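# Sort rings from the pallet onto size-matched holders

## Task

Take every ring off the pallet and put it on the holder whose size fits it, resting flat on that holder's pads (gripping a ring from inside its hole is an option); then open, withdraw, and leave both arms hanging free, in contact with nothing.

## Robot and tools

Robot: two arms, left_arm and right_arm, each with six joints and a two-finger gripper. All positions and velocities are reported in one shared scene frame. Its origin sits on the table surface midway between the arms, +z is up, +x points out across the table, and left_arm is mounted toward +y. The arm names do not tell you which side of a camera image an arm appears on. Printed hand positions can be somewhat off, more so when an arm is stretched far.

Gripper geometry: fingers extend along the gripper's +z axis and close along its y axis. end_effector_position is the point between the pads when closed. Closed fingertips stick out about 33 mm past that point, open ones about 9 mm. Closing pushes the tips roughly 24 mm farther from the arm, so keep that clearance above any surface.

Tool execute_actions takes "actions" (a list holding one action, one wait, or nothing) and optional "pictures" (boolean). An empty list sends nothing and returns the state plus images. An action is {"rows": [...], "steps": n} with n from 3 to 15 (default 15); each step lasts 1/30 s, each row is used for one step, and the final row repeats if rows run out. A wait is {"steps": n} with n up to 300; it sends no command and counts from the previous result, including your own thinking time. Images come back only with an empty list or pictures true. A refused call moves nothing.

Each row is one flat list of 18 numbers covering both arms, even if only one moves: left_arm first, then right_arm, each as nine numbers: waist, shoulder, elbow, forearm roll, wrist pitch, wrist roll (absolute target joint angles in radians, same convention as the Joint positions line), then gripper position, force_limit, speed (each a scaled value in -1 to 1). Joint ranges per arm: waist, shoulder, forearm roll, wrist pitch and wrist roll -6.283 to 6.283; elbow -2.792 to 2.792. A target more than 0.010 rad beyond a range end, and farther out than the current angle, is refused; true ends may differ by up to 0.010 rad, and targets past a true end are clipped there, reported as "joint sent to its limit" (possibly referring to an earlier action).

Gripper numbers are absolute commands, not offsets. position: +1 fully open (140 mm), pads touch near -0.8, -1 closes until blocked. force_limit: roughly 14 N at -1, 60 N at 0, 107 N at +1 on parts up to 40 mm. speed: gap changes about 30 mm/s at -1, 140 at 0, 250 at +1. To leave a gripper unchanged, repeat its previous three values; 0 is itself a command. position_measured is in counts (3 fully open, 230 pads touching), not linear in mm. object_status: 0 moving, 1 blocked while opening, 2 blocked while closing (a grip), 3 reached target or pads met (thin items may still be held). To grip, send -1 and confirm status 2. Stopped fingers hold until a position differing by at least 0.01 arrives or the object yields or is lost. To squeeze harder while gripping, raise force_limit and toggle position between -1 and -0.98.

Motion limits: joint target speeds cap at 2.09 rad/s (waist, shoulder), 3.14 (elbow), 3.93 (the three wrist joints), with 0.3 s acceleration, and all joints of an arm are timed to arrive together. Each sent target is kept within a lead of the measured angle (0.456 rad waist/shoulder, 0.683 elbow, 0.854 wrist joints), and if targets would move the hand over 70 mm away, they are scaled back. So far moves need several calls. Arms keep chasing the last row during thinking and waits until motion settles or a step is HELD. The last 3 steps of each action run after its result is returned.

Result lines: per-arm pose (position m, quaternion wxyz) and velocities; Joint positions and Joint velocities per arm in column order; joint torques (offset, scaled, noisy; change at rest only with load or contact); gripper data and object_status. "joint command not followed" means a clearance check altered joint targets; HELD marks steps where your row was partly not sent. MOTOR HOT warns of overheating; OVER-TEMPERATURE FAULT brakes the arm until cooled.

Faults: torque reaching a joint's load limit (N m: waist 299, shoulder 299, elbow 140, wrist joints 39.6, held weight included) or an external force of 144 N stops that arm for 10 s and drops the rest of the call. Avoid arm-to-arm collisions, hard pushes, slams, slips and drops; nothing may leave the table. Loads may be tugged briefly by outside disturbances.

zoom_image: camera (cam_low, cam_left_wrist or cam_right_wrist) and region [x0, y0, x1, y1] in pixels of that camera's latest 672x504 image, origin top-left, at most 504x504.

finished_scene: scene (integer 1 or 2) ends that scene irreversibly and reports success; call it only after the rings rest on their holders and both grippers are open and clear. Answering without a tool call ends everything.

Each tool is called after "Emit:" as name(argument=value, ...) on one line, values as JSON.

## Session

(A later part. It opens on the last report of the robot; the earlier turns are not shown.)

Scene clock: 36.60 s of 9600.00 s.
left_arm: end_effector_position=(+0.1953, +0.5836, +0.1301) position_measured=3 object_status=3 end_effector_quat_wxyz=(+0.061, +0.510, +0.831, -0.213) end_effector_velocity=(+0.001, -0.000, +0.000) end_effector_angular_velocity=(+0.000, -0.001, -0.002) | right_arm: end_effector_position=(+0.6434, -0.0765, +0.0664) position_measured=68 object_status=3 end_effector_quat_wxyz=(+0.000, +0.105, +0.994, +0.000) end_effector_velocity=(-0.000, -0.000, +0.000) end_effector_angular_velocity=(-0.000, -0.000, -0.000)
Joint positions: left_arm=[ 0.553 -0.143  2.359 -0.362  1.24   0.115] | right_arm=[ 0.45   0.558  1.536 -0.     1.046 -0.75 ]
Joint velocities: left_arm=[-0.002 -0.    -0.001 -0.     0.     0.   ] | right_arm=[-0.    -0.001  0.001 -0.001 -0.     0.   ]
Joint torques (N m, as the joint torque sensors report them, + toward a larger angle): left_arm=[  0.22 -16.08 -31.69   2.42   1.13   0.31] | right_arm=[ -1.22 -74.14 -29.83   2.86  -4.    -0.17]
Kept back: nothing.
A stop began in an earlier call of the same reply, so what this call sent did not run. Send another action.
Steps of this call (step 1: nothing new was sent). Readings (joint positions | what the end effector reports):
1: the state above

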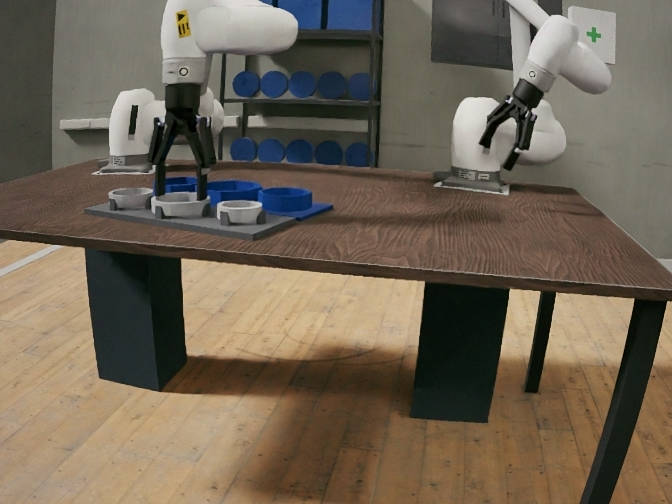

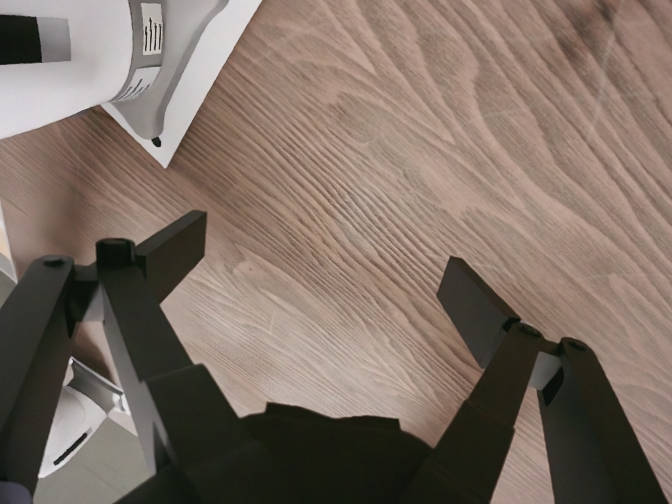

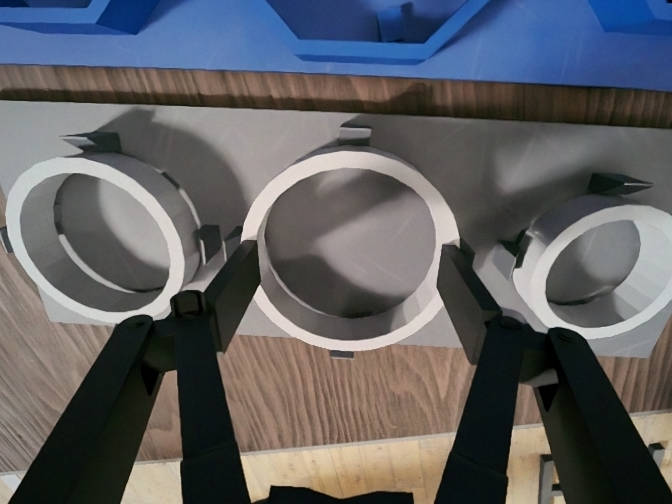

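Emit:
execute_actions(actions=[{"rows":[[0.553,-0.143,2.359,-0.362,1.24,0.115,1,0,0,0.45,0.5376,1.5122,0,1.0918,-0.75,0.48,0,0]],"steps":8}])

Emit:
execute_actions(actions=[{"rows":[[0.553,-0.143,2.359,-0.362,1.24,0.115,1,0,0,0.309,0.38,1.7593,0,1.0023,-0.89,-0.2,0,0]]}])

Emit:
execute_actions(actions=[{"steps":8}])

Emit:
execute_actions(actions=[{"rows":[[0.553,-0.143,2.359,-0.362,1.24,0.115,1,0,0,0.309,0.4198,1.7913,0,0.9305,-0.89,-0.2,0,0]]}], pictures=true)

Emit:
execute_actions(actions=[{"rows":[[0.553,-0.143,2.359,-0.362,1.24,0.115,1,0,0,0.309,0.4198,1.7913,0,0.9305,-0.89,1,-0.6,-0.5]]}], pictures=true)

Emit:
zoom_image(camera="cam_low", region=[95,160,225,230])

Scene clock: 36.97 s of 9600.00 s.
left_arm: end_effector_position=(+0.1953, +0.5836, +0.1301) position_measured=3 object_status=3 end_effector_quat_wxyz=(+0.061, +0.510, +0.831, -0.213) end_effector_velocity=(+0.000, +0.000, +0.000) end_effector_angular_velocity=(+0.000, +0.000, +0.001) | right_arm: end_effector_position=(+0.6441, -0.0761, +0.0903) position_measured=68 object_status=3 end_effector_quat_wxyz=(+0.000, +0.105, +0.994, +0.000) end_effector_velocity=(-0.005, -0.004, +0.062) end_effector_angular_velocity=(-0.011, +0.014, +0.001)
Joint positions: left_arm=[ 0.553 -0.143  2.359 -0.362  1.24   0.115] | right_arm=[ 0.45   0.541  1.516 -0.     1.084 -0.75 ]
Joint velocities: left_arm=[-0.     0.    -0.     0.    -0.    -0.001] | right_arm=[ 0.    -0.047 -0.049 -0.001  0.113 -0.   ]
Joint torques (N m, as the joint torque sensors report them, + toward a larger angle): left_arm=[  0.21 -17.1  -32.12   2.25   0.95   0.23] | right_arm=[ -2.72 -79.28 -30.91   3.07  -0.22  -0.02]
Steps of this call (steps 1 to 6: nothing new was sent; steps 7 to 11: the first 5 steps of this action). Readings (joint positions | what the end effector reports):
7: left_arm=[0.553 -0.143 2.359 -0.362 1.240 0.115] | right_arm=[0.450 0.558 1.536 -0.000 1.047 -0.750] | left_arm position_measured=3 object_status=3 | right_arm position_measured=68 object_status=3
8: left_arm=[0.553 -0.143 2.359 -0.362 1.240 0.115] | right_arm=[0.450 0.554 1.531 -0.000 1.058 -0.750] | left_arm position_measured=3 object_status=3 | right_arm position_measured=68 object_status=3
10: left_arm=[0.553 -0.143 2.359 -0.362 1.240 0.115] | right_arm=[0.450 0.543 1.518 -0.000 1.079 -0.750] | left_arm position_measured=3 object_status=3 | right_arm position_measured=68 object_status=3
11: the state above

Scene clock: 37.47 s of 9600.00 s.
left_arm: end_effector_position=(+0.1953, +0.5836, +0.1301) position_measured=3 object_status=3 end_effector_quat_wxyz=(+0.061, +0.510, +0.831, -0.213) end_effector_velocity=(+0.000, +0.000, +0.000) end_effector_angular_velocity=(+0.001, -0.001, -0.000) | right_arm: end_effector_position=(+0.6098, -0.2153, +0.0952) position_measured=150 object_status=0 end_effector_quat_wxyz=(+0.000, +0.105, +0.994, +0.000) end_effector_velocity=(-0.055, -0.143, -0.005) end_effector_angular_velocity=(+0.000, +0.001, -0.004)
Joint positions: left_arm=[ 0.553 -0.143  2.359 -0.362  1.24   0.115] | right_arm=[ 0.317  0.388  1.746 -0.     1.007 -0.882]
Joint velocities: left_arm=[-0.    -0.    -0.    -0.    -0.001  0.   ] | right_arm=[-0.144 -0.161  0.251  0.001 -0.09  -0.141]
Joint torques (N m, as the joint torque sensors report them, + toward a larger angle): left_arm=[  1.94 -16.85 -32.12   2.25   0.97   0.23] | right_arm=[  7.98 -69.44 -41.23   4.16  -0.71  -0.01]
Steps of this call (steps 1 to 3: the last 3 steps of your previous action; steps 4 to 15: the first 12 steps of this action). Readings (joint positions | what the end effector reports):
4: left_arm=[0.553 -0.143 2.359 -0.362 1.240 0.115] | right_arm=[0.449 0.537 1.514 -0.000 1.090 -0.751] | left_arm position_measured=3 object_status=3 | right_arm position_measured=68 object_status=0
5: left_arm=[0.553 -0.143 2.359 -0.362 1.240 0.115] | right_arm=[0.445 0.531 1.522 0.000 1.087 -0.757] | left_arm position_measured=3 object_status=3 | right_arm position_measured=74 object_status=0
7: left_arm=[0.553 -0.143 2.359 -0.362 1.240 0.115] | right_arm=[0.417 0.500 1.571 0.000 1.069 -0.784] | left_arm position_measured=3 object_status=3 | right_arm position_measured=89 object_status=0
11: left_arm=[0.553 -0.143 2.359 -0.362 1.240 0.115] | right_arm=[0.359 0.436 1.672 0.000 1.034 -0.841] | left_arm position_measured=3 object_status=3 | right_arm position_measured=120 object_status=0
15: the state above

Scene clock: 37.73 s of 9600.00 s.
left_arm: end_effector_position=(+0.1953, +0.5836, +0.1301) position_measured=3 object_status=3 end_effector_quat_wxyz=(+0.061, +0.510, +0.831, -0.213) end_effector_velocity=(+0.002, +0.001, +0.000) end_effector_angular_velocity=(+0.002, -0.003, +0.000) | right_arm: end_effector_position=(+0.6069, -0.2226, +0.0948) position_measured=154 object_status=3 end_effector_quat_wxyz=(-0.000, +0.105, +0.994, -0.000) end_effector_velocity=(-0.000, -0.002, +0.001) end_effector_angular_velocity=(+0.001, -0.001, -0.000)
Joint positions: left_arm=[ 0.553 -0.143  2.359 -0.362  1.24   0.115] | right_arm=[ 0.309  0.38   1.759 -0.     1.002 -0.89 ]
Joint velocities: left_arm=[-0.001  0.    -0.002  0.    -0.003 -0.001] | right_arm=[-0.002 -0.003  0.003  0.    -0.002 -0.002]
Joint torques (N m, as the joint torque sensors report them, + toward a larger angle): left_arm=[ -0.84 -16.15 -32.06   2.36   1.2    0.33] | right_arm=[ -1.57 -78.11 -35.13   3.21  -0.1    0.09]
Kept back: nothing.
Steps of this call (steps 1 to 3: the last 3 steps of your previous action; steps 4 to 8: the robot went on to your last target). Readings (joint positions | what the end effector reports):
1: left_arm=[0.553 -0.143 2.359 -0.362 1.240 0.115] | right_arm=[0.313 0.385 1.752 -0.000 1.005 -0.886] | left_arm position_measured=3 object_status=3 | right_arm position_measured=154 object_status=0
2: left_arm=[0.553 -0.143 2.359 -0.362 1.240 0.115] | right_arm=[0.311 0.383 1.755 -0.000 1.004 -0.887] | left_arm position_measured=3 object_status=3 | right_arm position_measured=154 object_status=0
4: left_arm=[0.553 -0.143 2.359 -0.362 1.240 0.115] | right_arm=[0.310 0.381 1.757 -0.000 1.003 -0.889] | left_arm position_measured=3 object_status=3 | right_arm position_measured=154 object_status=0
8: the state above

Scene clock: 38.13 s of 9600.00 s.
left_arm: end_effector_position=(+0.1953, +0.5836, +0.1301) position_measured=3 object_status=3 end_effector_quat_wxyz=(+0.061, +0.510, +0.831, -0.213) end_effector_velocity=(-0.001, -0.000, -0.001) end_effector_angular_velocity=(-0.000, +0.002, +0.001) | right_arm: end_effector_position=(+0.6068, -0.2229, +0.0525) position_measured=154 object_status=3 end_effector_quat_wxyz=(+0.000, +0.105, +0.994, +0.000) end_effector_velocity=(-0.001, -0.000, -0.005) end_effector_angular_velocity=(-0.000, +0.001, -0.000)
Joint positions: left_arm=[ 0.553 -0.143  2.359 -0.362  1.24   0.115] | right_arm=[ 0.309  0.419  1.791 -0.     0.931 -0.89 ]
Joint velocities: left_arm=[-0.     0.     0.001  0.     0.    -0.001] | right_arm=[ 0.     0.004  0.005  0.    -0.007  0.   ]
Joint torques (N m, as the joint torque sensors report them, + toward a larger angle): left_arm=[ -0.17 -15.56 -32.07   2.39   1.06   0.27] | right_arm=[ -1.72 -82.42 -34.37   3.12  -0.03   0.29]
Steps of this call (steps 1 to 12: the first 12 steps of this action). Readings (joint positions | what the end effector reports):
1: left_arm=[0.553 -0.143 2.359 -0.362 1.240 0.115] | right_arm=[0.309 0.381 1.760 -0.000 1.001 -0.890] | left_arm position_measured=3 object_status=3 | right_arm position_measured=154 object_status=3
2: left_arm=[0.553 -0.143 2.359 -0.362 1.240 0.115] | right_arm=[0.309 0.386 1.764 -0.000 0.989 -0.890] | left_arm position_measured=3 object_status=3 | right_arm position_measured=154 object_status=3
4: left_arm=[0.553 -0.143 2.359 -0.362 1.240 0.115] | right_arm=[0.309 0.407 1.781 -0.000 0.955 -0.890] | left_arm position_measured=3 object_status=3 | right_arm position_measured=154 object_status=3
8: left_arm=[0.553 -0.143 2.359 -0.362 1.240 0.115] | right_arm=[0.309 0.418 1.790 -0.000 0.933 -0.890] | left_arm position_measured=3 object_status=3 | right_arm position_measured=154 object_status=3
12: the state above

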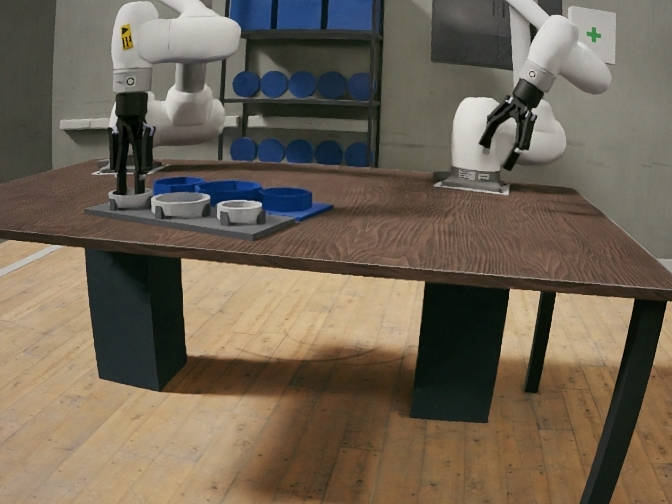

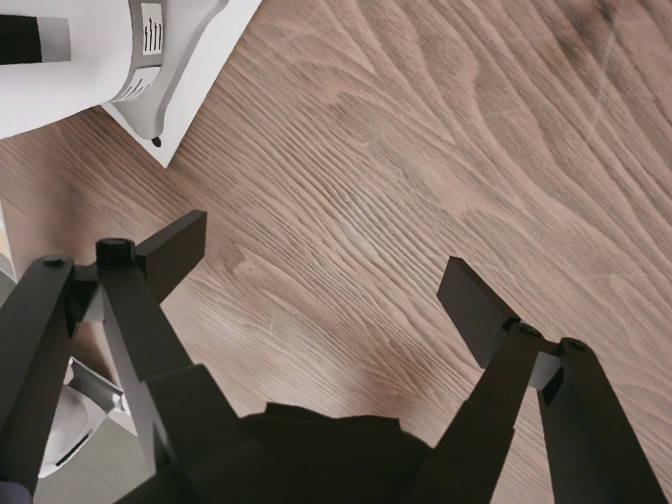

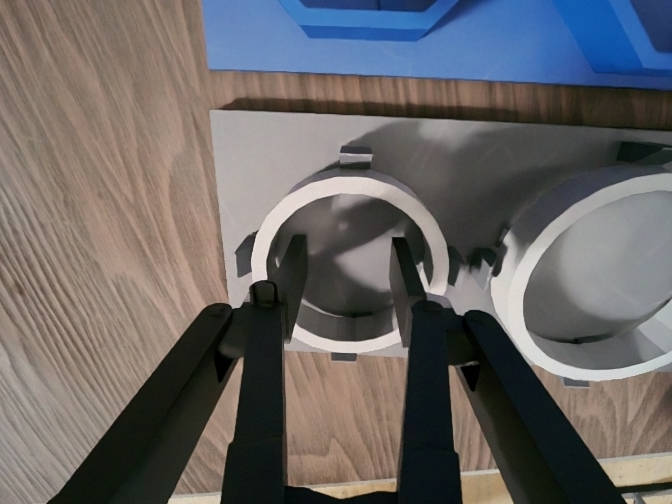

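Scene clock: 38.63 s of 9600.00 s.
left_arm: end_effector_position=(+0.1953, +0.5836, +0.1301) position_measured=3 object_status=3 end_effector_quat_wxyz=(+0.061, +0.510, +0.831, -0.213) end_effector_velocity=(+0.001, +0.001, +0.000) end_effector_angular_velocity=(+0.001, -0.001, +0.002) | right_arm: end_effector_position=(+0.6067, -0.2229, +0.0521) position_measured=120 object_status=0 end_effector_quat_wxyz=(-0.000, +0.105, +0.994, +0.000) end_effector_velocity=(+0.000, +0.000, +0.000) end_effector_angular_velocity=(+0.000, -0.000, +0.000)
Joint positions: left_arm=[ 0.553 -0.143  2.359 -0.362  1.24   0.115] | right_arm=[ 0.309  0.42   1.791  0.     0.93  -0.89 ]
Joint velocities: left_arm=[ 0.001 -0.    -0.001  0.    -0.    -0.001] | right_arm=[-0.     0.    -0.001  0.     0.    -0.   ]
Joint torques (N m, as the joint torque sensors report them, + toward a larger angle): left_arm=[ -0.59 -16.21 -31.64   2.41   1.17   0.06] | right_arm=[ -0.83 -84.09 -35.61   2.98  -0.46   0.02]
Steps of this call (steps 1 to 3: the last 3 steps of your previous action; steps 4 to 15: the first 12 steps of this action). Readings (joint positions | what the end effector reports):
4: left_arm=[0.553 -0.143 2.359 -0.362 1.240 0.115] | right_arm=[0.309 0.420 1.791 -0.000 0.931 -0.890] | left_arm position_measured=3 object_status=3 | right_arm position_measured=154 object_status=0
5: left_arm=[0.553 -0.143 2.359 -0.362 1.240 0.115] | right_arm=[0.309 0.420 1.791 -0.000 0.931 -0.890] | left_arm position_measured=3 object_status=3 | right_arm position_measured=151 object_status=0
7: left_arm=[0.553 -0.143 2.359 -0.362 1.240 0.115] | right_arm=[0.309 0.420 1.791 -0.000 0.931 -0.890] | left_arm position_measured=3 object_status=3 | right_arm position_measured=141 object_status=0
11: left_arm=[0.553 -0.143 2.359 -0.362 1.240 0.115] | right_arm=[0.309 0.420 1.791 0.000 0.930 -0.890] | left_arm position_measured=3 object_status=3 | right_arm position_measured=123 object_status=0
15: the state above

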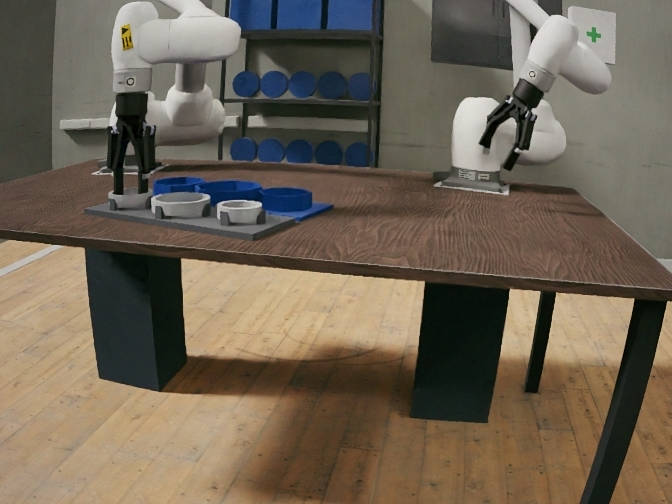

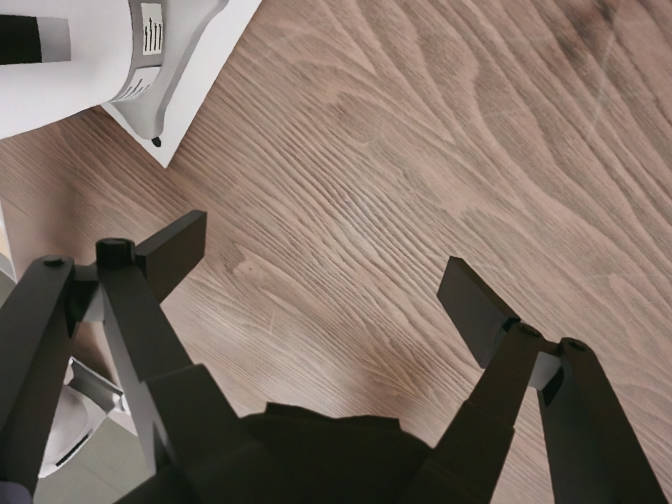

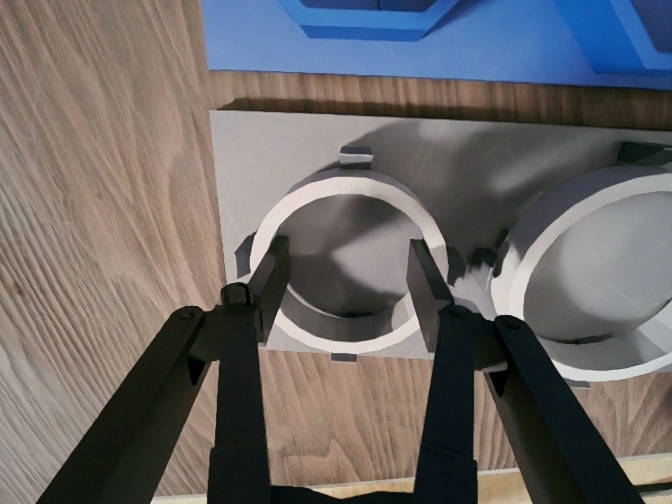

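Region (95, 160, 225, 230) of cam_low's 672x504 image, scaled by 3.877, with more detail than that image has; it fills the top 271 rows of this view, and the rest is white.

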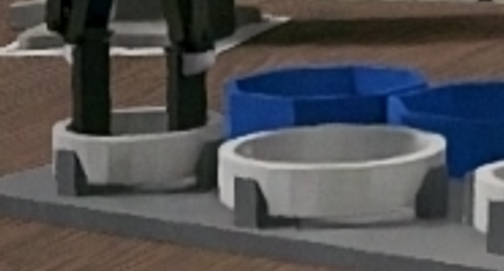

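Emit:
execute_actions(actions=[{"rows":[[0.553,-0.143,2.359,-0.362,1.24,0.115,1,0,0,0.309,0.4198,1.7913,0,0.9305,-0.89,-0.2,0,0]],"steps":9}])

Emit:
execute_actions(actions=[{"rows":[[0.553,-0.143,2.359,-0.362,1.24,0.115,1,0,0,0.309,0.34,1.72,0,1.08,-0.89,-0.2,0,0]]}], pictures=true)

Emit:
zoom_image(camera="cam_low", region=[95,160,225,230])

Emit:
zoom_image(camera="cam_low", region=[150,170,280,240])

Scene clock: 38.97 s of 9600.00 s.
left_arm: end_effector_position=(+0.1953, +0.5836, +0.1301) position_measured=3 object_status=3 end_effector_quat_wxyz=(+0.061, +0.510, +0.831, -0.213) end_effector_velocity=(+0.000, -0.000, -0.000) end_effector_angular_velocity=(+0.000, -0.001, -0.002) | right_arm: end_effector_position=(+0.6067, -0.2229, +0.0521) position_measured=153 object_status=0 end_effector_quat_wxyz=(-0.000, +0.105, +0.994, +0.000) end_effector_velocity=(+0.000, -0.000, +0.000) end_effector_angular_velocity=(-0.000, -0.000, +0.001)
Joint positions: left_arm=[ 0.553 -0.143  2.359 -0.362  1.24   0.115] | right_arm=[ 0.309  0.42   1.791  0.     0.93  -0.89 ]
Joint velocities: left_arm=[-0.001 -0.     0.001  0.    -0.002  0.002] | right_arm=[-0.  0. -0. -0.  0. -0.]
Joint torques (N m, as the joint torque sensors report them, + toward a larger angle): left_arm=[ -0.63 -16.07 -31.53   2.44   1.02   0.23] | right_arm=[ -1.46 -78.55 -33.35   2.9   -0.27  -0.06]
Steps of this call (steps 1 to 3: the last 3 steps of your previous action; step 4: the robot went on to your last target; steps 5 to 10: the first 6 steps of this action). Readings (joint positions | what the end effector reports):
5: left_arm=[0.553 -0.143 2.359 -0.362 1.240 0.115] | right_arm=[0.309 0.420 1.791 0.000 0.930 -0.890] | left_arm position_measured=3 object_status=3 | right_arm position_measured=120 object_status=0
6: left_arm=[0.553 -0.143 2.359 -0.362 1.240 0.115] | right_arm=[0.309 0.420 1.791 0.000 0.930 -0.890] | left_arm position_measured=3 object_status=3 | right_arm position_measured=120 object_status=0
8: left_arm=[0.553 -0.143 2.359 -0.362 1.240 0.115] | right_arm=[0.309 0.420 1.791 0.000 0.930 -0.890] | left_arm position_measured=3 object_status=3 | right_arm position_measured=141 object_status=0
10: the state above

Scene clock: 39.47 s of 9600.00 s.
left_arm: end_effector_position=(+0.1953, +0.5836, +0.1301) position_measured=3 object_status=3 end_effector_quat_wxyz=(+0.061, +0.510, +0.831, -0.213) end_effector_velocity=(+0.001, +0.000, +0.000) end_effector_angular_velocity=(+0.001, -0.001, -0.000) | right_arm: end_effector_position=(+0.6065, -0.2230, +0.1407) position_measured=154 object_status=3 end_effector_quat_wxyz=(+0.001, +0.105, +0.994, +0.000) end_effector_velocity=(+0.000, +0.000, +0.014) end_effector_angular_velocity=(+0.002, -0.003, +0.000)
Joint positions: left_arm=[ 0.553 -0.143  2.359 -0.362  1.24   0.115] | right_arm=[ 0.309  0.341  1.721  0.     1.078 -0.89 ]
Joint velocities: left_arm=[-0.    -0.    -0.001  0.    -0.    -0.   ] | right_arm=[-0.    -0.011 -0.012  0.     0.02  -0.   ]
Joint torques (N m, as the joint torque sensors report them, + toward a larger angle): left_arm=[ -0.19 -16.75 -32.54   2.59   1.02  -0.01] | right_arm=[ -0.8  -73.15 -36.28   3.52  -0.21  -0.14]
Steps of this call (steps 1 to 3: the last 3 steps of your previous action; steps 4 to 15: the first 12 steps of this action). Readings (joint positions | what the end effector reports):
4: left_arm=[0.553 -0.143 2.359 -0.362 1.240 0.115] | right_arm=[0.309 0.419 1.791 0.000 0.931 -0.890] | left_arm position_measured=3 object_status=3 | right_arm position_measured=154 object_status=0
5: left_arm=[0.553 -0.143 2.359 -0.362 1.240 0.115] | right_arm=[0.309 0.414 1.786 -0.000 0.943 -0.890] | left_arm position_measured=3 object_status=3 | right_arm position_measured=154 object_status=0
7: left_arm=[0.553 -0.143 2.359 -0.362 1.240 0.115] | right_arm=[0.309 0.384 1.759 -0.000 0.998 -0.890] | left_arm position_measured=3 object_status=3 | right_arm position_measured=154 object_status=0
11: left_arm=[0.553 -0.143 2.359 -0.362 1.240 0.115] | right_arm=[0.309 0.345 1.725 0.000 1.069 -0.890] | left_arm position_measured=3 object_status=3 | right_arm position_measured=154 object_status=3
15: the state above

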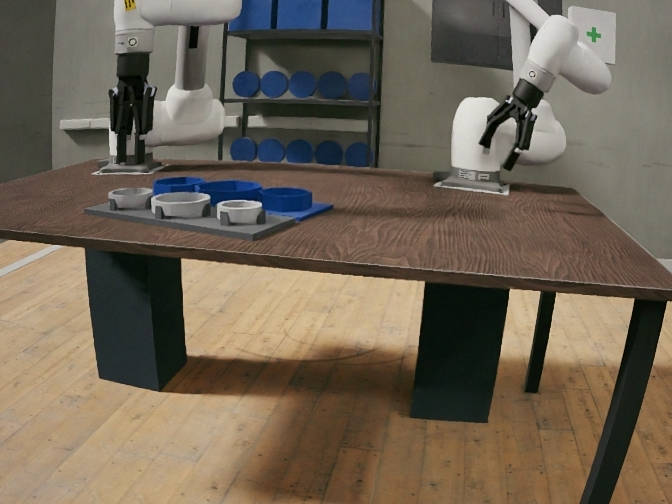

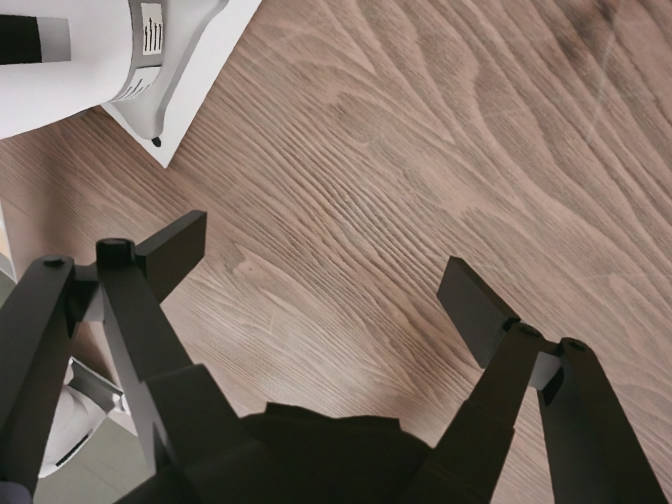

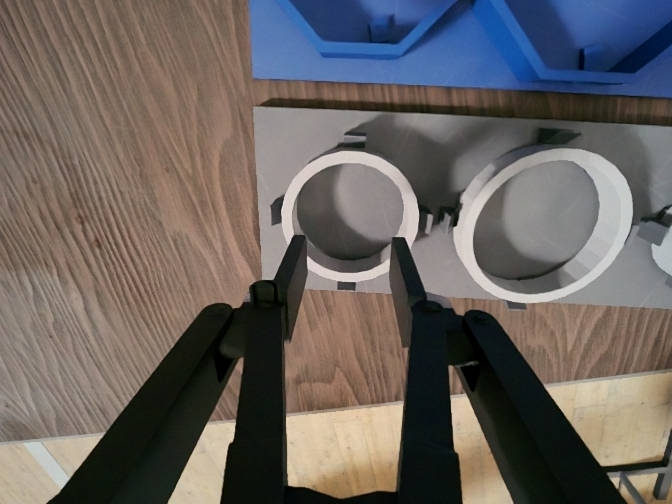

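Region (95, 160, 225, 230) of cam_low's 672x504 image, scaled by 3.877, with more detail than that image has; it fills the top 271 rows of this view, and the rest is white.

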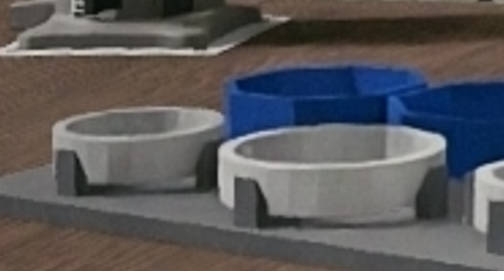

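Region (150, 170, 280, 240) of cam_low's 672x504 image, scaled by 3.877, with more detail than that image has; it fills the top 271 rows of this view, and the rest is white.

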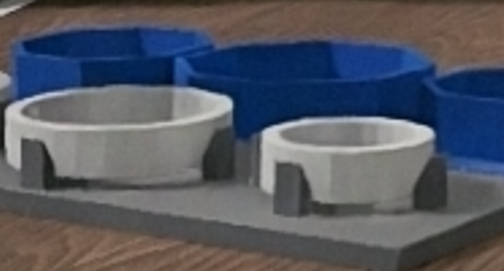

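The tilt was lens distortion; all flat.

Emit:
finished_scene(scene=1)

The scene is finished: the task was done.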